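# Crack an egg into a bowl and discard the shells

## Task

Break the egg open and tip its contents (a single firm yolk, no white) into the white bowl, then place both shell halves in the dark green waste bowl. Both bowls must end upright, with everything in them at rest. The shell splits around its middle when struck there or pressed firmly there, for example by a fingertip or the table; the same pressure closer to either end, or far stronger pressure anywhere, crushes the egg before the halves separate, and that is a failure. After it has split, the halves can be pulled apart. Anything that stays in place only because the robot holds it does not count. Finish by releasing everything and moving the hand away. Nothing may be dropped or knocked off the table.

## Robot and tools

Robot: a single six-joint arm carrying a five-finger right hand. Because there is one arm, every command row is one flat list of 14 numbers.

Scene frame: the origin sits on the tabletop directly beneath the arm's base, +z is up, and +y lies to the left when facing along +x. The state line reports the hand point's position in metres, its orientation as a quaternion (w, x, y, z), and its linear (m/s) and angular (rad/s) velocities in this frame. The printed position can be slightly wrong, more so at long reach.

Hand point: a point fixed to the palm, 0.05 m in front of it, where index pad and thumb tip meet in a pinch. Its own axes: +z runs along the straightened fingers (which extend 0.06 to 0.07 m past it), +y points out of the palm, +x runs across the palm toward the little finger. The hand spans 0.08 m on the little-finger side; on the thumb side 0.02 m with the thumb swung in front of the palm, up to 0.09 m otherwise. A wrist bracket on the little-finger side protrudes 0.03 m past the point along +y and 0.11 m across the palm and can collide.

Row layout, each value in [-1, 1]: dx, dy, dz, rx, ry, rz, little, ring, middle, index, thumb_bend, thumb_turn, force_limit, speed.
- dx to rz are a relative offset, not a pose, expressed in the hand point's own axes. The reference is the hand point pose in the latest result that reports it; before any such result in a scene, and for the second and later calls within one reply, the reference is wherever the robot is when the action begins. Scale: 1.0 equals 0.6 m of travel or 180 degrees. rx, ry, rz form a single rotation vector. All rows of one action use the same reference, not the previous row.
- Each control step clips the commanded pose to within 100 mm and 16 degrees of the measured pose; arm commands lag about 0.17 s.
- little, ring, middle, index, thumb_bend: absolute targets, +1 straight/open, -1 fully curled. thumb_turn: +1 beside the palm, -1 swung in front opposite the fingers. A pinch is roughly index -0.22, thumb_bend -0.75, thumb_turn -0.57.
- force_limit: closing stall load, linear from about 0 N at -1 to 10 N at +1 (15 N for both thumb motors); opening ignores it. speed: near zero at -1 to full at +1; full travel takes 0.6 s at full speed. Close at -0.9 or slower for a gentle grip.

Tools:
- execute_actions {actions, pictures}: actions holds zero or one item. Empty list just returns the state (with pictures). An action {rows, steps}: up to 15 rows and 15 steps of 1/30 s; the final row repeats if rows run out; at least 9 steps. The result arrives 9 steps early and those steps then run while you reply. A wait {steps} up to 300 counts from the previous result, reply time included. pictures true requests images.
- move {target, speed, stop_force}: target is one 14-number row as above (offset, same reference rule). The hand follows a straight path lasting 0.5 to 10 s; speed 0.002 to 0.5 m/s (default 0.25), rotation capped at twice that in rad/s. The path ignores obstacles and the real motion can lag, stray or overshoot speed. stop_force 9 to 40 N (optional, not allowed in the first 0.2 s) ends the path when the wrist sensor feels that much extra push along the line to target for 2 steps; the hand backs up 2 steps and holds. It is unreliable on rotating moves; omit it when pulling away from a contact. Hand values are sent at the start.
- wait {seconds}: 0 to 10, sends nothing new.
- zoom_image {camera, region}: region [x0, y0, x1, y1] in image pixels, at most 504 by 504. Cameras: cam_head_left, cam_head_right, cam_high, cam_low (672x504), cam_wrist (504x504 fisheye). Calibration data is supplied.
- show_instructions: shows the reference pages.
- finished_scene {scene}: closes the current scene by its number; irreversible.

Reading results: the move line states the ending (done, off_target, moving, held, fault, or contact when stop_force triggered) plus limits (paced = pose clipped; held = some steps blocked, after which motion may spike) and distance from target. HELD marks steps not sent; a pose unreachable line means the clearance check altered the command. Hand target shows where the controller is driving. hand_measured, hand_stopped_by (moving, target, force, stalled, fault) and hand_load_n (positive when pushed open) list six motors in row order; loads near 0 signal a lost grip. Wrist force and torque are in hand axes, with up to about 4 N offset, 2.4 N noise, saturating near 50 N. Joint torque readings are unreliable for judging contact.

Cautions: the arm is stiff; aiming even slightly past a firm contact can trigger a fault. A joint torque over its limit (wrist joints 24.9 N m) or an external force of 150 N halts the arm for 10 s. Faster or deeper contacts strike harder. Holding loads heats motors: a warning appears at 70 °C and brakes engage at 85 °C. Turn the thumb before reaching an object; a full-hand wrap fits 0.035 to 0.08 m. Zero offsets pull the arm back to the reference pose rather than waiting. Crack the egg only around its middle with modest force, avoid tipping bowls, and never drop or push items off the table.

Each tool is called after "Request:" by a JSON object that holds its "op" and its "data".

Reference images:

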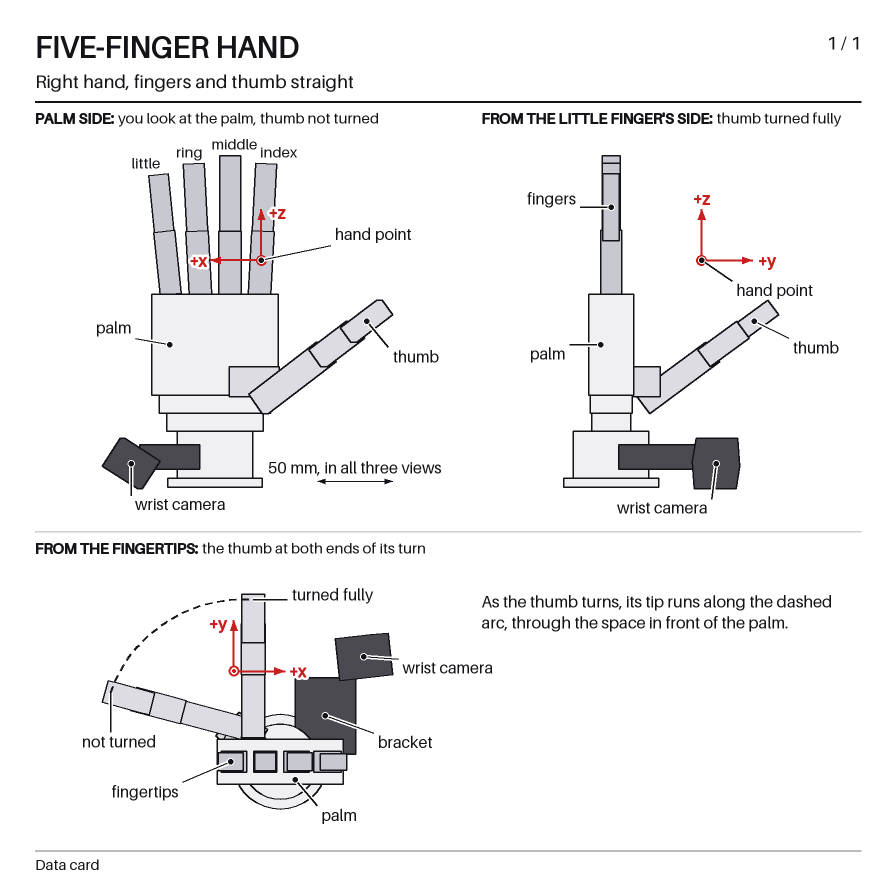

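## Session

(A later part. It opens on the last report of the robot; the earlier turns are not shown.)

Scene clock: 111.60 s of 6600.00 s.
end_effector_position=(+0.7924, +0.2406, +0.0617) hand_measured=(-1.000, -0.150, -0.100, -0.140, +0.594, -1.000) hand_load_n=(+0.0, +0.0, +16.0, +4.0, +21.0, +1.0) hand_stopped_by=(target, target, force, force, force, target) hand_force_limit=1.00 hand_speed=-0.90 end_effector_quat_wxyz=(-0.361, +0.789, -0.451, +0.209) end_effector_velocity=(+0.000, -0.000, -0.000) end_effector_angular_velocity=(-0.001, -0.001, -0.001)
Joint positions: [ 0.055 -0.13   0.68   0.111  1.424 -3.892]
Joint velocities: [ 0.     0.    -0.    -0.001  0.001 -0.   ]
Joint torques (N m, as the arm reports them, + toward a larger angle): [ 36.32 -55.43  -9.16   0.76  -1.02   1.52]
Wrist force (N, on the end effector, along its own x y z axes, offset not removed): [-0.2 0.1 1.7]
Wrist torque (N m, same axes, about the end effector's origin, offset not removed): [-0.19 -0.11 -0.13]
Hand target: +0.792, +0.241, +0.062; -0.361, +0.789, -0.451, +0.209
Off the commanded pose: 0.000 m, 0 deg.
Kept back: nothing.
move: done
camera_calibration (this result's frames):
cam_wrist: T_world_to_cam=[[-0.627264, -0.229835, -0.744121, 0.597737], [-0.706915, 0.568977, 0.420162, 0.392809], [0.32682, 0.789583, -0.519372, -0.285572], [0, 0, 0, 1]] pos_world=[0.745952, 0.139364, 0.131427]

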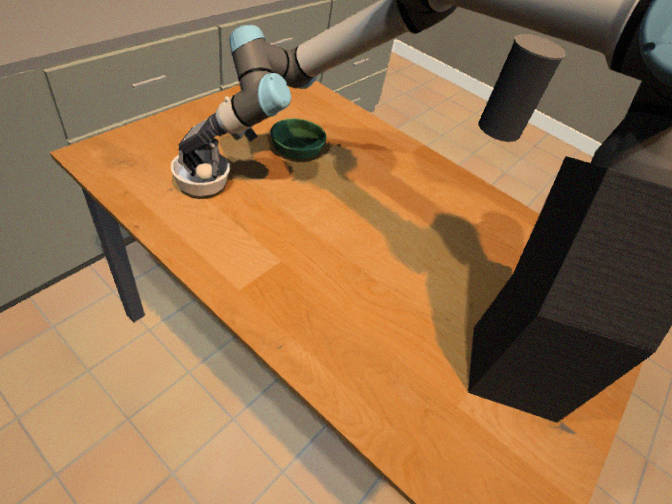

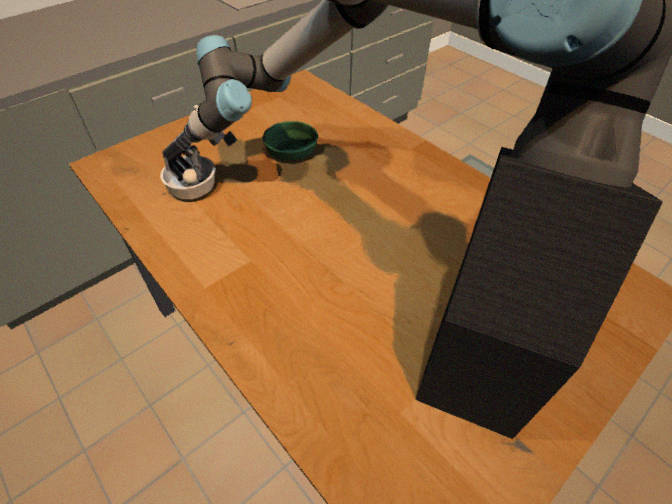

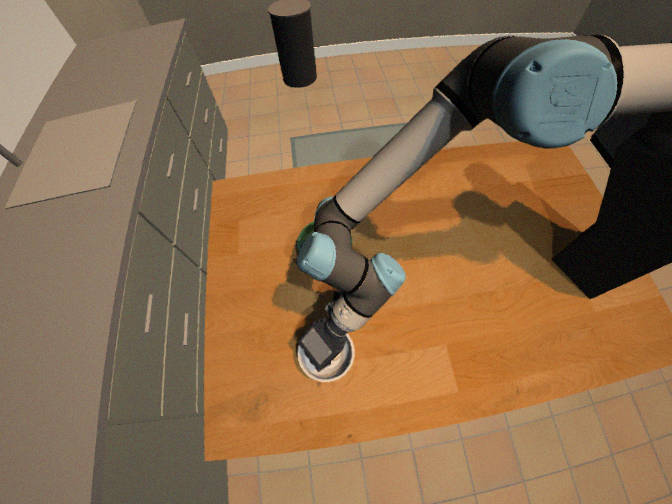

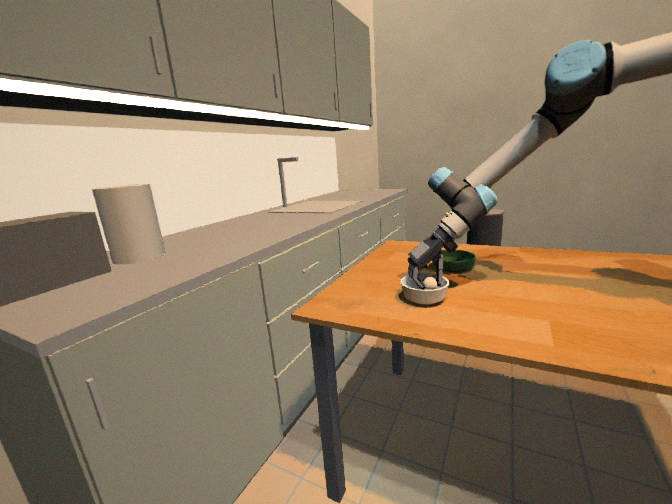

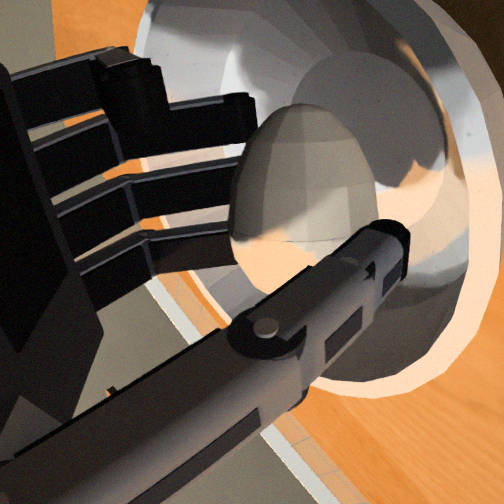

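Request:
{"op": "move", "data": {"target": [-0.008,0.03,0.038,0,0,0,-1,-0.15,-0.085,-0.6,0.3,-1,0,-0.9], "speed": 0.006, "stop_force": 9}}

Scene clock: 117.03 s of 6600.00 s.
end_effector_position=(+0.7946, +0.2470, +0.0351) hand_measured=(-1.000, -0.150, -0.082, -0.140, +0.594, -1.000) hand_load_n=(+0.0, +0.0, +8.5, +6.5, +16.0, -0.5) hand_stopped_by=(target, target, force, force, force, target) hand_force_limit=0.00 hand_speed=-0.90 end_effector_quat_wxyz=(-0.361, +0.789, -0.451, +0.209) end_effector_velocity=(-0.000, -0.001, +0.002) end_effector_angular_velocity=(-0.000, -0.001, -0.000)
Joint positions: [ 0.047 -0.052  0.582  0.132  1.418 -3.897]
Joint velocities: [-0.    -0.006  0.009 -0.003  0.    -0.   ]
Joint torques (N m, as the arm reports them, + toward a larger angle): [ 17.85 -57.44  -4.01  -0.16   0.54  -0.9 ]
Wrist force (N, on the end effector, along its own x y z axes, offset not removed): [-5.3 -1.1 -3.1]
Wrist torque (N m, same axes, about the end effector's origin, offset not removed): [0.60 0.73 -0.16]
Hand target: +0.795, +0.247, +0.035; -0.361, +0.789, -0.451, +0.209
Off the commanded pose: 0.002 m, 0 deg.
Kept back: nothing.
move: contact
camera_calibration (this result's frames):
cam_wrist: T_world_to_cam=[[-0.627272, -0.229856, -0.744107, 0.580816], [-0.706957, 0.568875, 0.420229, 0.401909], [0.326712, 0.78965, -0.519338, -0.305076], [0, 0, 0, 1]] pos_world=[0.748134, 0.145772, 0.104858]

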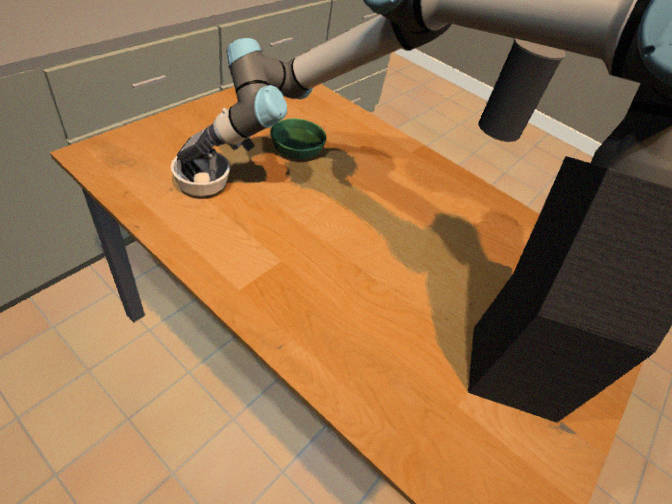

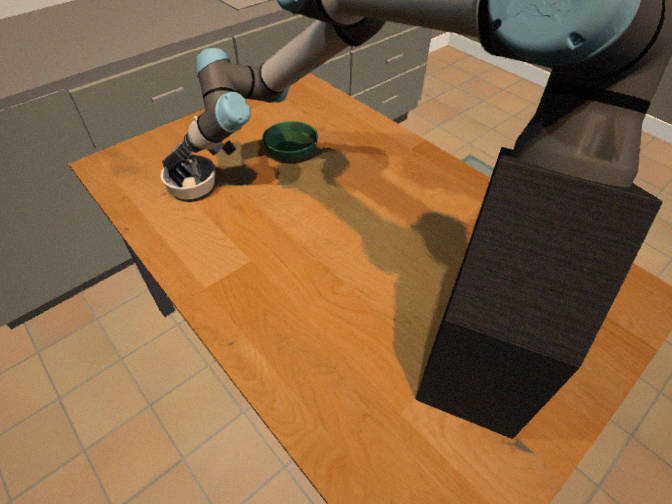

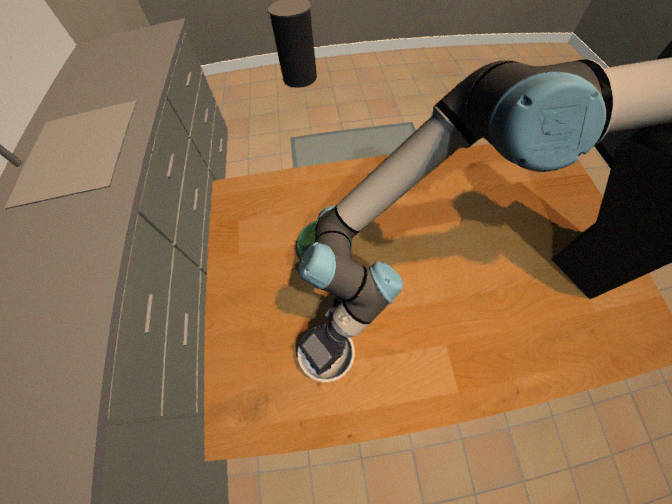

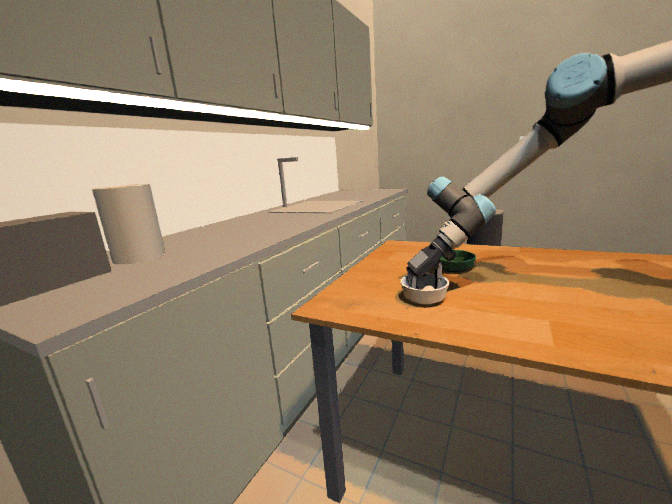

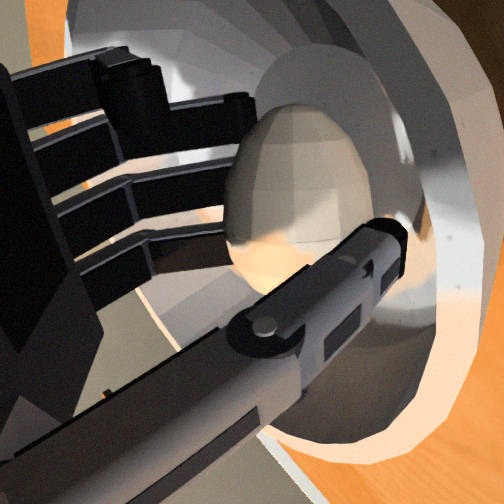

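Request:
{"op": "move", "data": {"target": [0,-0.002,-0.002,0,0,0,-1,-0.15,0.05,0.03,0.68,-1,0,-0.85], "speed": 0.01}}

Request:
{"op": "move", "data": {"target": [0.022,0,0,0,0,0,-1,-0.15,0.05,0.03,0.68,-1,0,-0.85], "speed": 0.015}}

Scene clock: 118.27 s of 6600.00 s.
end_effector_position=(+0.7945, +0.2470, +0.0368) hand_measured=(-1.000, -0.150, +0.050, +0.030, +0.680, -1.000) hand_load_n=(+0.0, +0.0, +0.0, +0.0, +0.0, +0.0) hand_stopped_by=(target, target, target, target, target, target) hand_force_limit=0.00 hand_speed=-0.85 end_effector_quat_wxyz=(-0.361, +0.789, -0.451, +0.209) end_effector_velocity=(+0.001, -0.000, +0.000) end_effector_angular_velocity=(+0.000, -0.001, -0.000)
Joint positions: [ 0.048 -0.057  0.588  0.131  1.419 -3.896]
Joint velocities: [ 0.    -0.    -0.    -0.001 -0.001 -0.   ]
Joint torques (N m, as the arm reports them, + toward a larger angle): [ 40.6  -58.97  -5.18  -0.22   1.63   1.66]
Wrist force (N, on the end effector, along its own x y z axes, offset not removed): [1.7 1.2 -0.6]
Wrist torque (N m, same axes, about the end effector's origin, offset not removed): [0.15 -0.17 0.07]
Hand target: +0.794, +0.247, +0.037; -0.361, +0.789, -0.451, +0.209
Off the commanded pose: 0.000 m, 0 deg.
Kept back: nothing.
move: done
camera_calibration (this result's frames):
cam_wrist: T_world_to_cam=[[-0.627273, -0.229855, -0.744107, 0.581988], [-0.706956, 0.568876, 0.42023, 0.401157], [0.326712, 0.78965, -0.519338, -0.304117], [0, 0, 0, 1]] pos_world=[0.748025, 0.14571, 0.106544]

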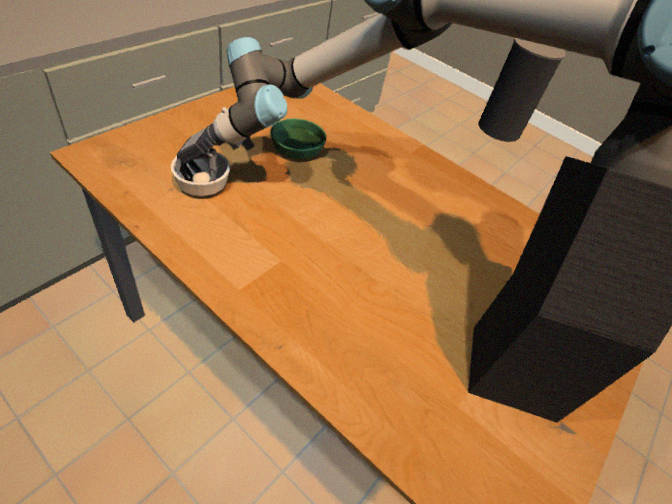

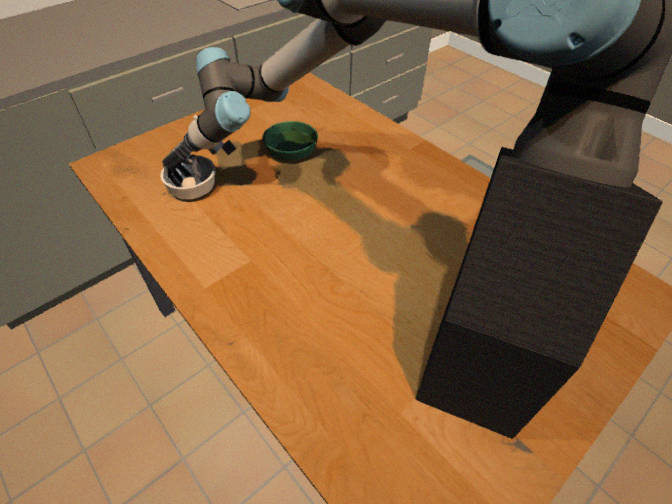

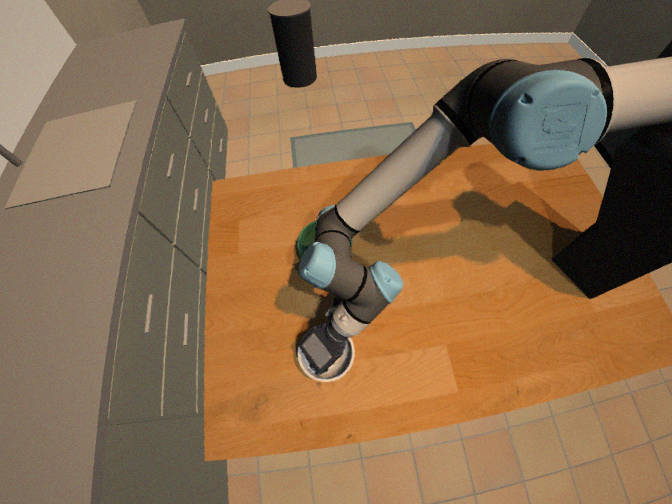

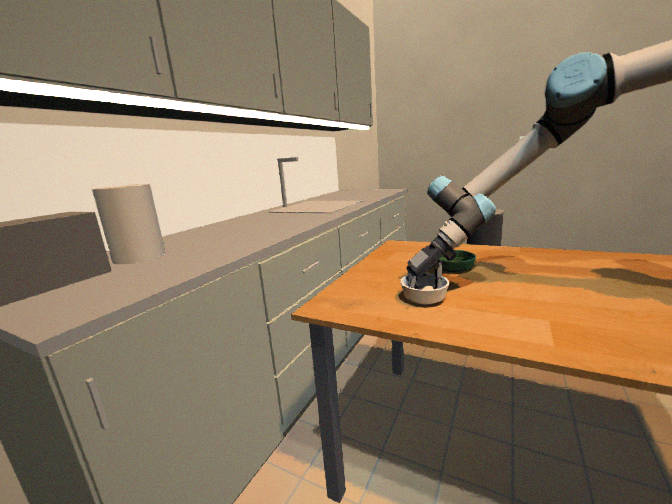

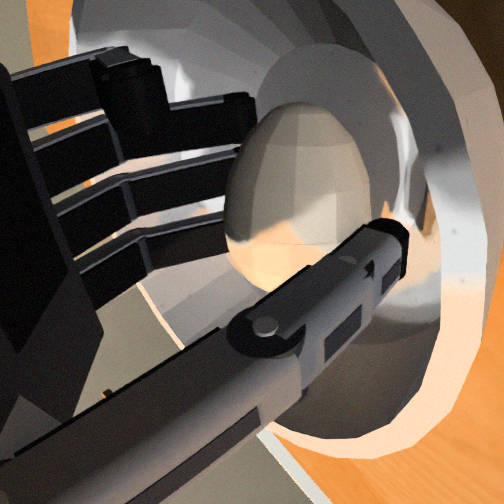

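Scene clock: 119.40 s of 6600.00 s.
end_effector_position=(+0.8010, +0.2358, +0.0368) hand_measured=(-1.000, -0.150, +0.050, +0.030, +0.680, -1.000) hand_load_n=(+0.0, +0.0, +0.0, +0.0, +0.0, +0.0) hand_stopped_by=(target, target, target, target, target, target) hand_force_limit=0.00 hand_speed=-0.85 end_effector_quat_wxyz=(-0.361, +0.789, -0.451, +0.209) end_effector_velocity=(+0.002, -0.002, +0.001) end_effector_angular_velocity=(+0.002, -0.001, +0.001)
Joint positions: [ 0.035 -0.051  0.557  0.157  1.408 -3.904]
Joint velocities: [-0.002  0.    -0.007  0.006 -0.004 -0.001]
Joint torques (N m, as the arm reports them, + toward a larger angle): [ 15.94 -46.23 -17.22   2.48  -2.42  -1.47]
Wrist force (N, on the end effector, along its own x y z axes, offset not removed): [8.5 -2.5 2.6]
Wrist torque (N m, same axes, about the end effector's origin, offset not removed): [-0.60 -1.53 0.23]
Hand target: +0.801, +0.236, +0.037; -0.361, +0.789, -0.451, +0.209
Off the commanded pose: 0.000 m, 0 deg.
Kept back: nothing.
move: done
camera_calibration (this result's frames):
cam_wrist: T_world_to_cam=[[-0.627255, -0.229855, -0.744122, 0.58353], [-0.706959, 0.568895, 0.420199, 0.412122], [0.326742, 0.789636, -0.51934, -0.297438], [0, 0, 0, 1]] pos_world=[0.754561, 0.134541, 0.106573]

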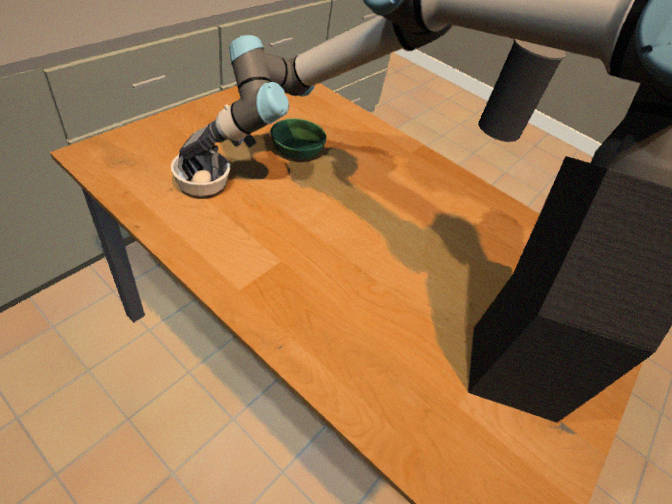

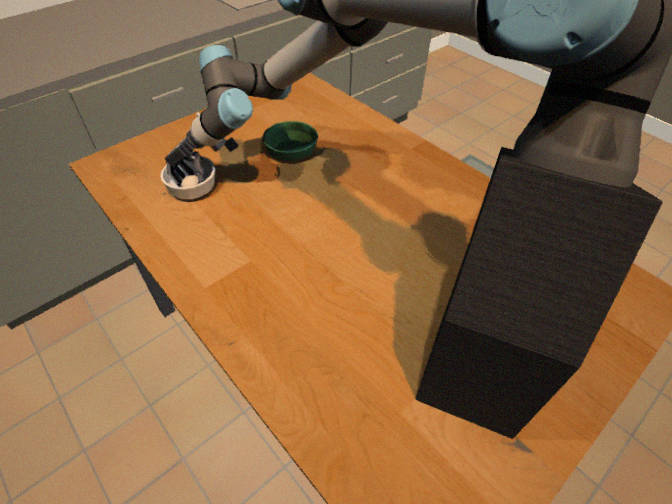

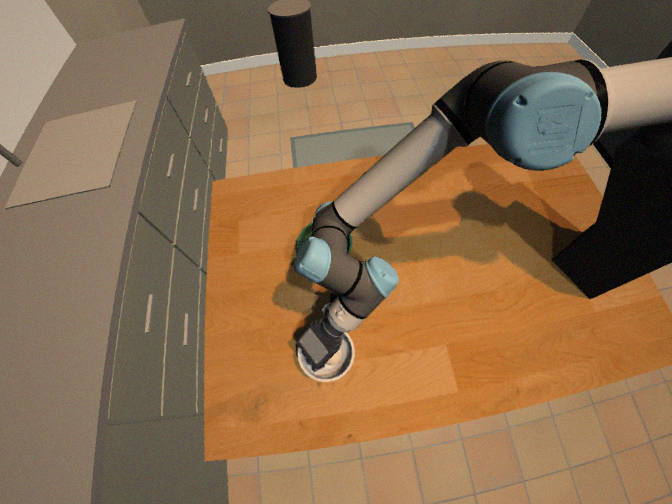

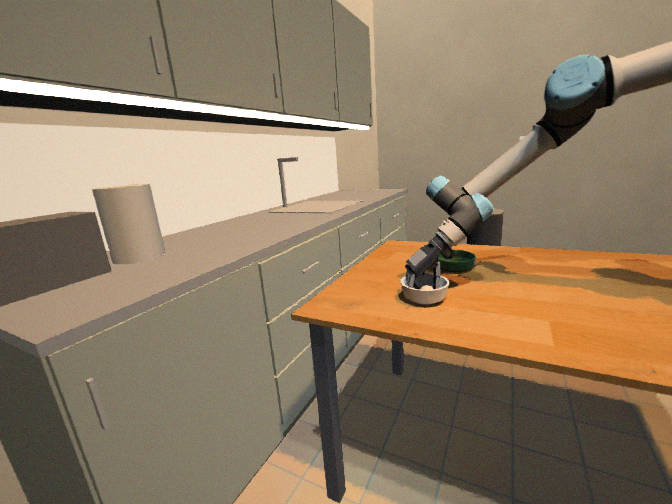

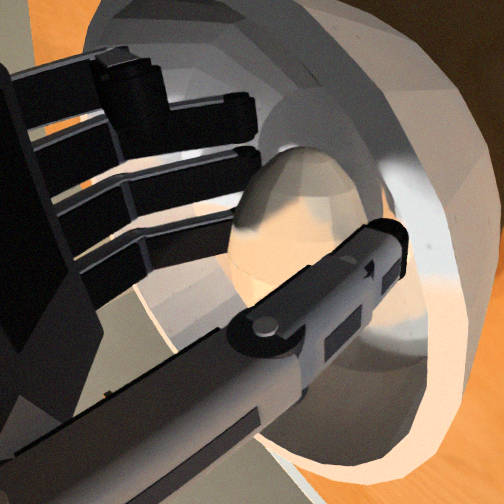

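Close, then roll 10° with small lift.

Request:
{"op": "move", "data": {"target": [0,0,0,0,0,0,-1,-1,-0.6,-0.6,0.45,-0.95,0.5,-0.88]}}

Request:
{"op": "move", "data": {"target": [0,-0.004,-0.0035,0,0.04,-0.046,-1,-1,-0.6,-0.6,0.45,-0.95,0.5,-0.88], "speed": 0.05}}

Scene clock: 124.17 s of 6600.00 s.
end_effector_position=(+0.8010, +0.2358, +0.0368) hand_measured=(-1.000, -1.000, -0.106, -0.106, +0.608, -0.950) hand_load_n=(+0.0, +0.0, +7.5, +5.0, +13.5, +2.0) hand_stopped_by=(target, target, force, force, force, target) hand_force_limit=0.50 hand_speed=-0.88 end_effector_quat_wxyz=(-0.361, +0.789, -0.451, +0.209) end_effector_velocity=(-0.000, +0.000, -0.000) end_effector_angular_velocity=(+0.001, -0.000, +0.000)
Joint positions: [ 0.035 -0.051  0.557  0.157  1.408 -3.904]
Joint velocities: [-0.     0.     0.    -0.001 -0.001  0.   ]
Joint torques (N m, as the arm reports them, + toward a larger angle): [ 41.92 -60.05  -4.51  -0.16   1.41   1.62]
Wrist force (N, on the end effector, along its own x y z axes, offset not removed): [1.1 -1.0 0.6]
Wrist torque (N m, same axes, about the end effector's origin, offset not removed): [0.04 -0.03 -0.12]
Hand target: +0.801, +0.236, +0.037; -0.361, +0.789, -0.451, +0.209
Off the commanded pose: 0.000 m, 0 deg.
Kept back: nothing.
move: done
camera_calibration (this result's frames):
cam_wrist: T_world_to_cam=[[-0.627255, -0.229856, -0.744122, 0.58353], [-0.706959, 0.568895, 0.420199, 0.412122], [0.326742, 0.789636, -0.519341, -0.297438], [0, 0, 0, 1]] pos_world=[0.754561, 0.134541, 0.106573]

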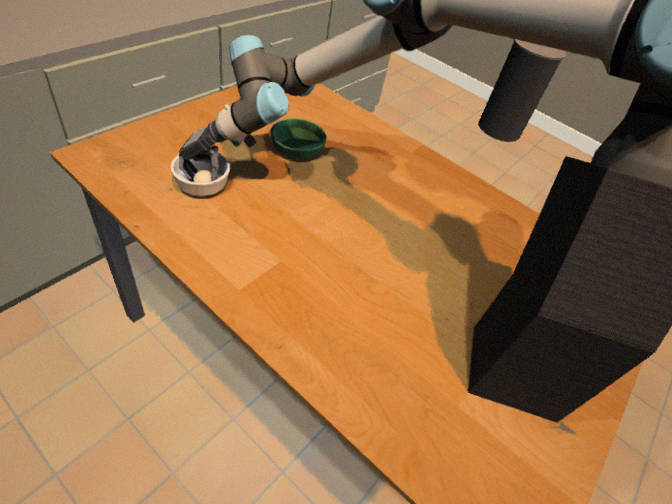

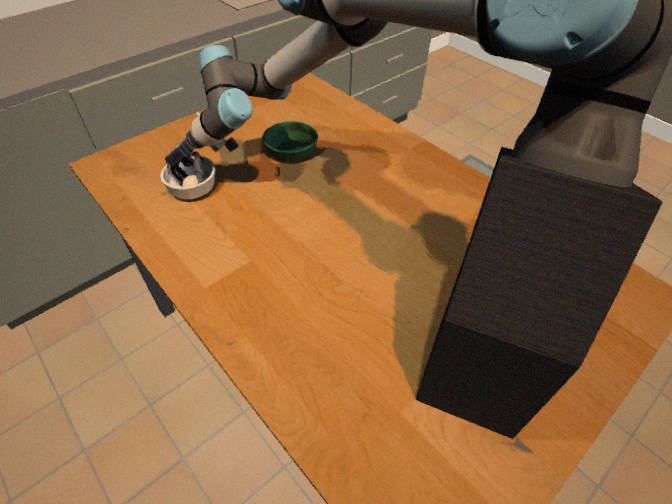

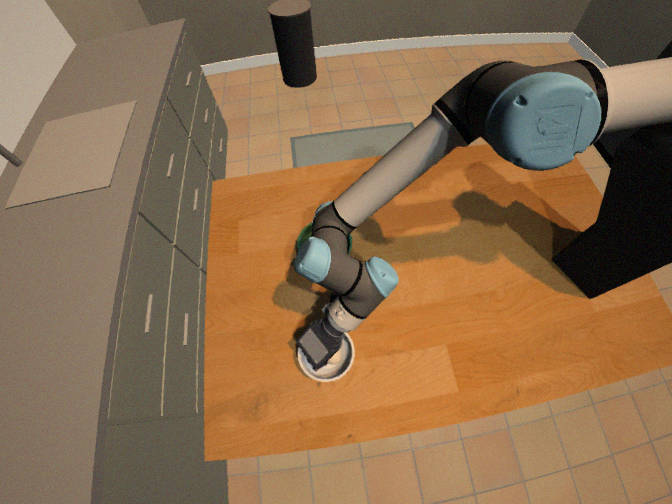

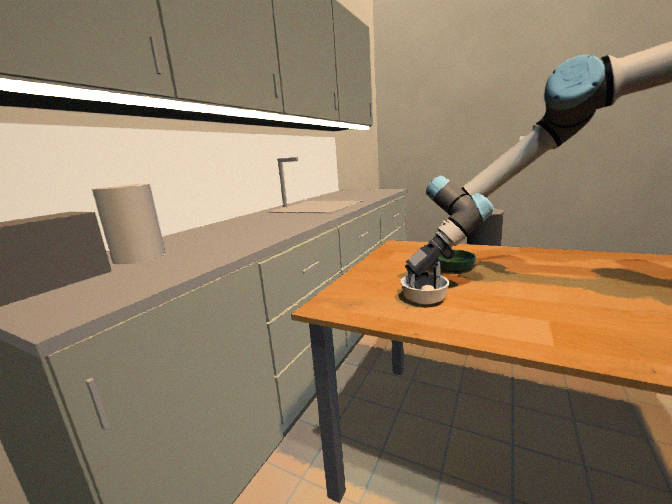

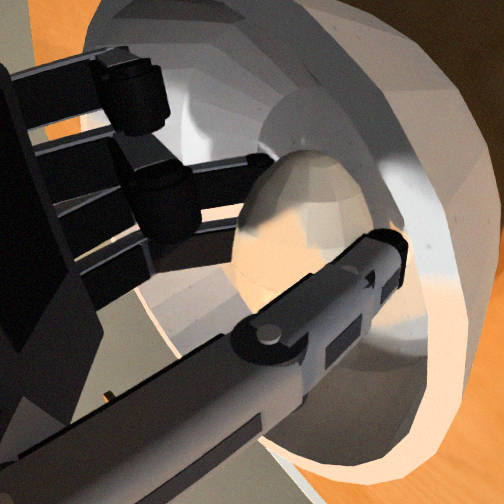

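Scene clock: 126.37 s of 6600.00 s.
end_effector_position=(+0.8010, +0.2357, +0.0401) hand_measured=(-1.000, -1.000, -0.106, -0.106, +0.608, -0.950) hand_load_n=(+0.0, +0.0, +7.5, +5.5, +13.5, +2.0) hand_stopped_by=(target, target, force, force, force, target) hand_force_limit=0.50 hand_speed=-0.88 end_effector_quat_wxyz=(-0.316, +0.805, -0.416, +0.283) end_effector_velocity=(-0.000, +0.000, +0.000) end_effector_angular_velocity=(-0.012, -0.008, +0.001)
Joint positions: [ 0.08  -0.11   0.717 -0.038  1.53  -4.012]
Joint velocities: [ 0.003 -0.004  0.012 -0.016  0.008 -0.009]
Joint torques (N m, as the arm reports them, + toward a larger angle): [ 42.2  -59.1   -3.88  -0.39   1.34  -1.46]
Wrist force (N, on the end effector, along its own x y z axes, offset not removed): [-1.2 0.9 0.5]
Wrist torque (N m, same axes, about the end effector's origin, offset not removed): [0.01 0.19 -0.22]
Hand target: +0.801, +0.236, +0.040; -0.316, +0.805, -0.415, +0.284
Off the commanded pose: 0.000 m, 0 deg.
Kept back: nothing.
move: done
camera_calibration (this result's frames):
cam_wrist: T_world_to_cam=[[-0.555705, -0.352214, -0.753085, 0.557813], [-0.738629, 0.624931, 0.252762, 0.429618], [0.381599, 0.696712, -0.607433, -0.314215], [0, 0, 0, 1]] pos_world=[0.747212, 0.146905, 0.120625]

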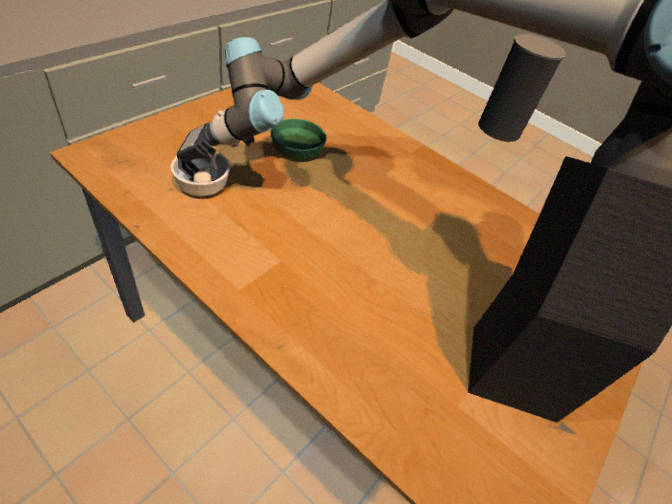

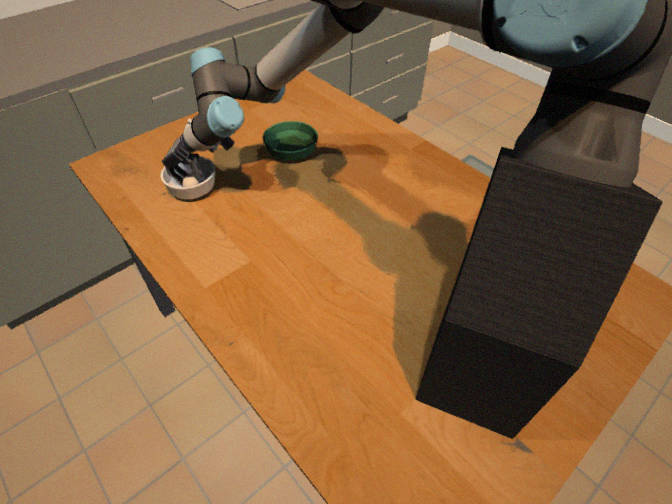

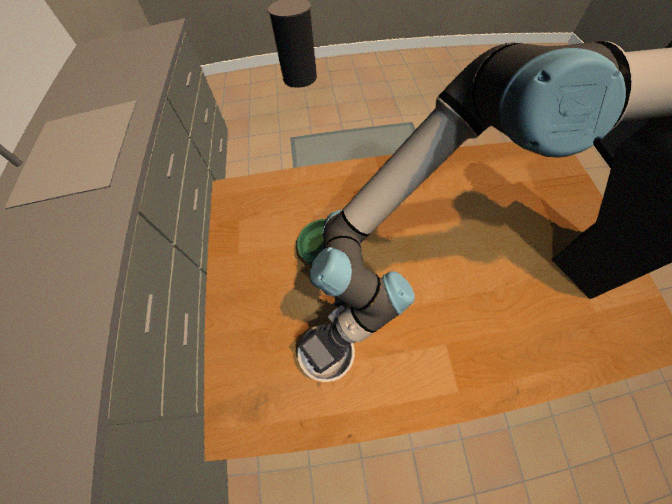

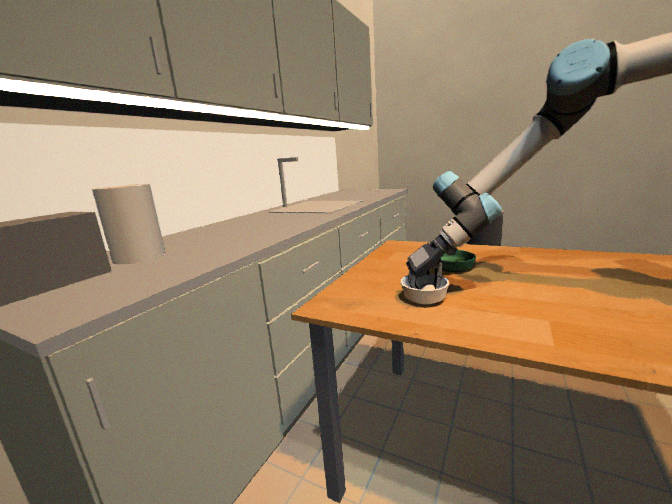

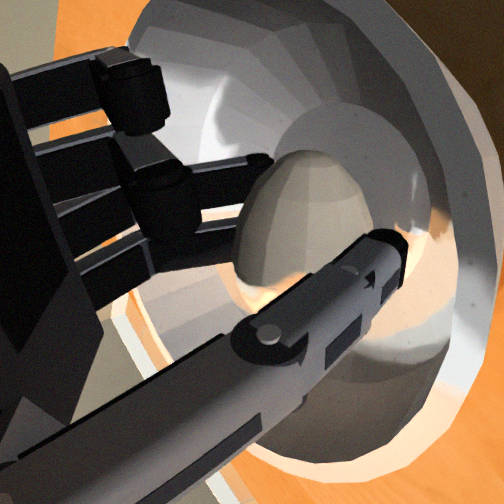

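Request:
{"op": "move", "data": {"target": [-0.0016,0.0062,0.0053,0,0,0,-1,-1,-0.6,-0.7,0.45,-0.95,0.9,-0.88], "speed": 0.004, "stop_force": 9}}

Request:
{"op": "move", "data": {"target": [0.0125,0.0035,0.003,0,0,0,-1,-1,-0.6,-0.7,0.45,-0.95,0.9,-0.88], "speed": 0.006}}

Request:
{"op": "zoom_image", "data": {"camera": "cam_head_left", "region": [150,110,260,210]}}

Scene clock: 128.27 s of 6600.00 s.
end_effector_position=(+0.8010, +0.2357, +0.0352) hand_measured=(-1.000, -1.000, -0.106, -0.124, +0.608, -0.950) hand_load_n=(+0.0, +0.0, +5.5, +8.5, +15.5, +0.5) hand_stopped_by=(target, target, force, force, force, target) hand_force_limit=0.90 hand_speed=-0.88 end_effector_quat_wxyz=(-0.316, +0.805, -0.415, +0.283) end_effector_velocity=(-0.001, +0.000, -0.002) end_effector_angular_velocity=(-0.001, +0.002, -0.000)
Joint positions: [ 0.077 -0.099  0.706 -0.037  1.528 -4.014]
Joint velocities: [-0.001  0.003 -0.002  0.001  0.001  0.   ]
Joint torques (N m, as the arm reports them, + toward a larger angle): [ 14.27 -40.15 -15.31   2.32  -2.5   -1.44]
Wrist force (N, on the end effector, along its own x y z axes, offset not removed): [1.4 -1.8 -8.0]
Wrist torque (N m, same axes, about the end effector's origin, offset not removed): [0.47 0.26 -0.01]
Hand target: +0.801, +0.236, +0.035; -0.316, +0.805, -0.416, +0.283
Off the commanded pose: 0.000 m, 0 deg.
Kept back: nothing.
move: done
camera_calibration (this result's frames):
cam_wrist: T_world_to_cam=[[-0.555627, -0.352231, -0.753135, 0.554117], [-0.738653, 0.624942, 0.252666, 0.430878], [0.381668, 0.696693, -0.607411, -0.317216], [0, 0, 0, 1]] pos_world=[0.747223, 0.146906, 0.115777]

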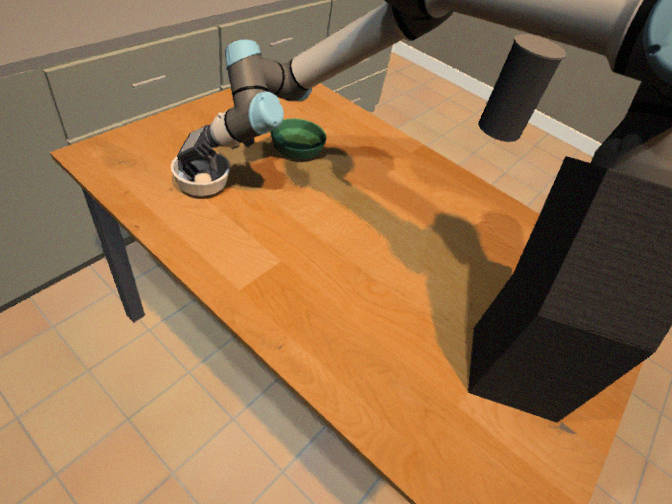

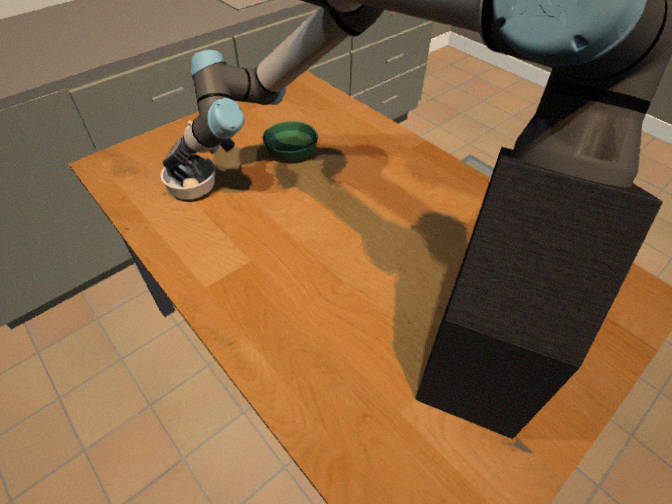

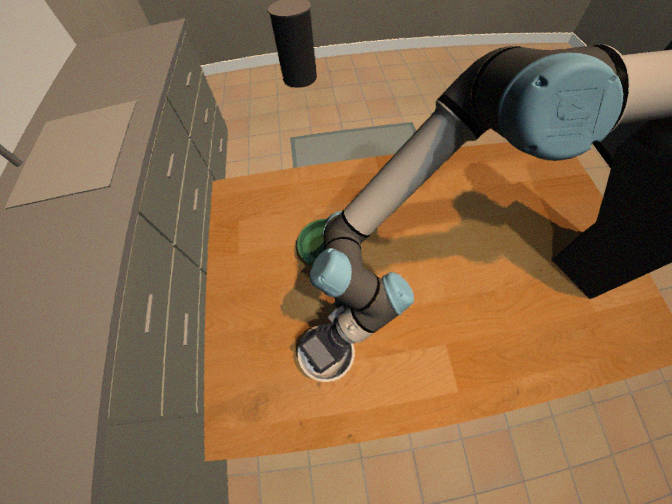

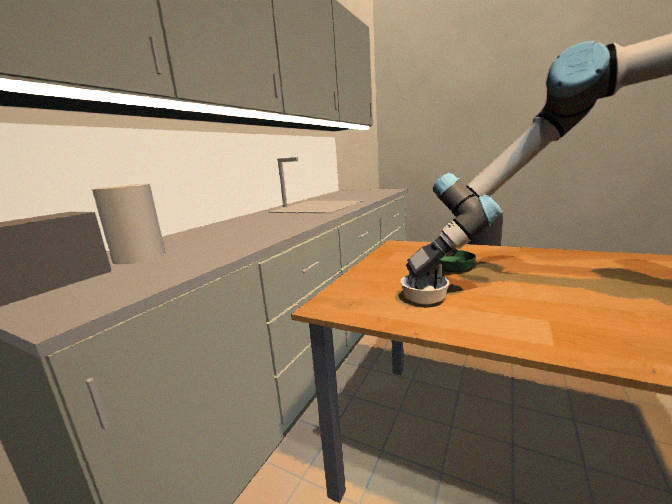

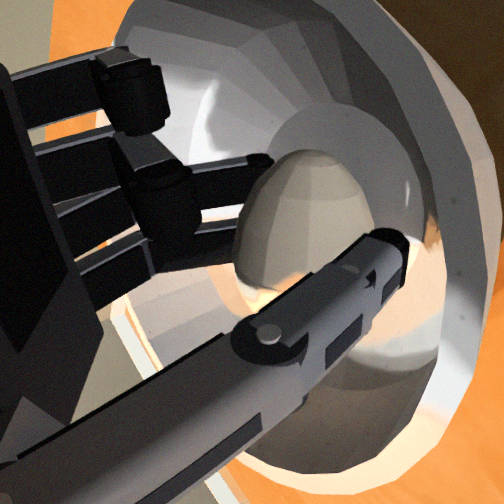

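Scene clock: 129.83 s of 6600.00 s.
end_effector_position=(+0.8049, +0.2291, +0.0340) hand_measured=(-1.000, -1.000, -0.106, -0.124, +0.608, -0.950) hand_load_n=(+0.0, +0.0, +4.5, +8.0, +15.0, +1.5) hand_stopped_by=(target, target, force, force, force, target) hand_force_limit=0.90 hand_speed=-0.88 end_effector_quat_wxyz=(-0.316, +0.805, -0.415, +0.283) end_effector_velocity=(-0.001, -0.001, -0.002) end_effector_angular_velocity=(-0.001, +0.002, -0.000)
Joint positions: [ 0.068 -0.095  0.69  -0.025  1.52  -4.019]
Joint velocities: [-0.002  0.003 -0.003  0.001 -0.    -0.001]
Joint torques (N m, as the arm reports them, + toward a larger angle): [ 11.7  -39.39 -15.9    2.47  -1.49  -1.52]
Wrist force (N, on the end effector, along its own x y z axes, offset not removed): [0.4 -5.4 -4.3]
Wrist torque (N m, same axes, about the end effector's origin, offset not removed): [-0.07 -0.28 0.06]
Hand target: +0.805, +0.229, +0.034; -0.316, +0.805, -0.415, +0.283
Off the commanded pose: 0.000 m, 0 deg.
Kept back: nothing.
move: done
camera_calibration (this result's frames):
cam_wrist: T_world_to_cam=[[-0.555616, -0.35224, -0.753139, 0.55298], [-0.738657, 0.624944, 0.252649, 0.438269], [0.381676, 0.696687, -0.607413, -0.314814], [0, 0, 0, 1]] pos_world=[0.751133, 0.140215, 0.11452]

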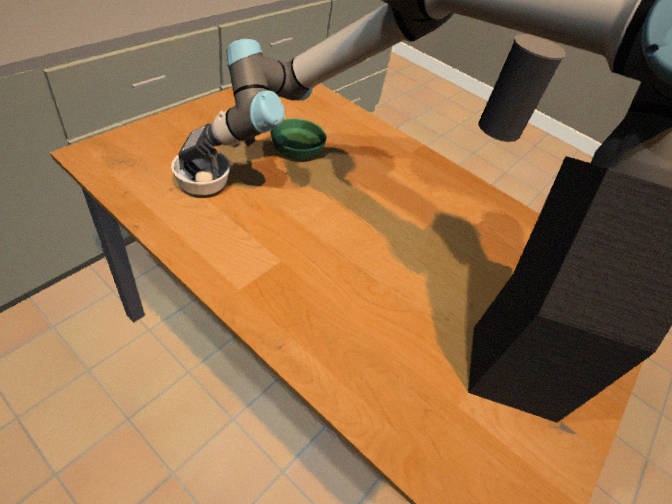

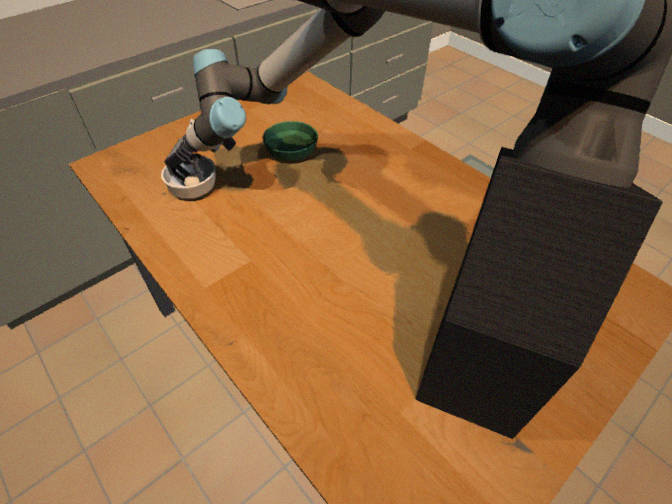

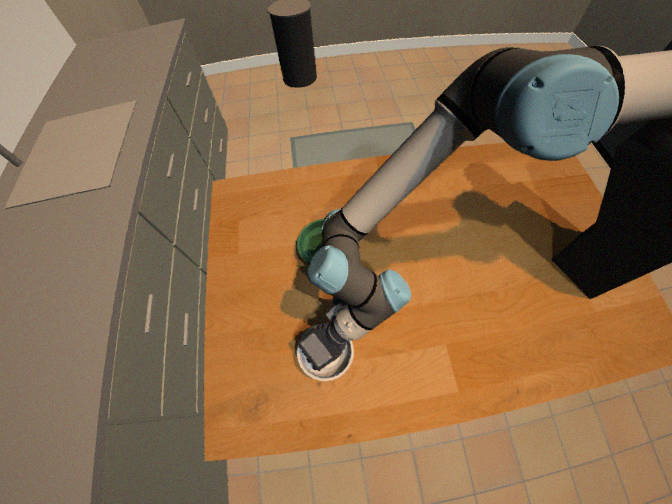

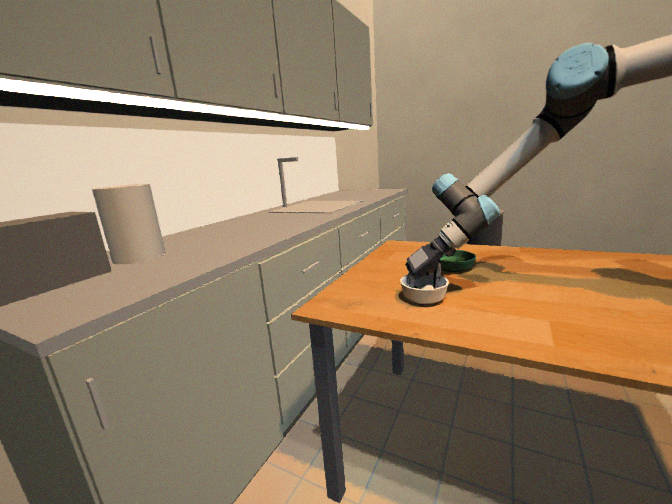

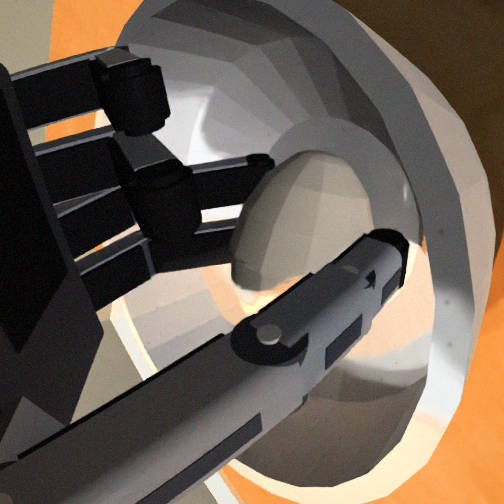

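Region (150, 110, 260, 210) of cam_head_left's 672x504 image, scaled by 4.582, with more detail than that image has; it fills the top 458 rows of this view, and the rest is white.

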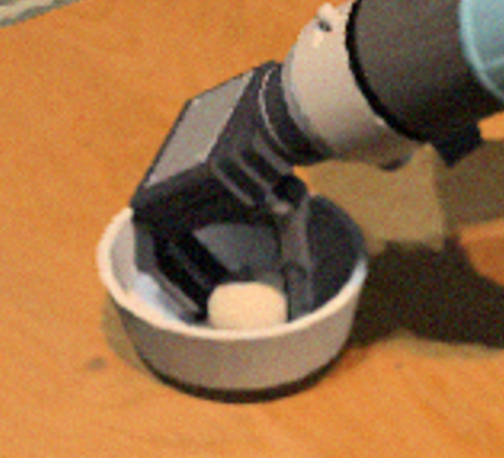

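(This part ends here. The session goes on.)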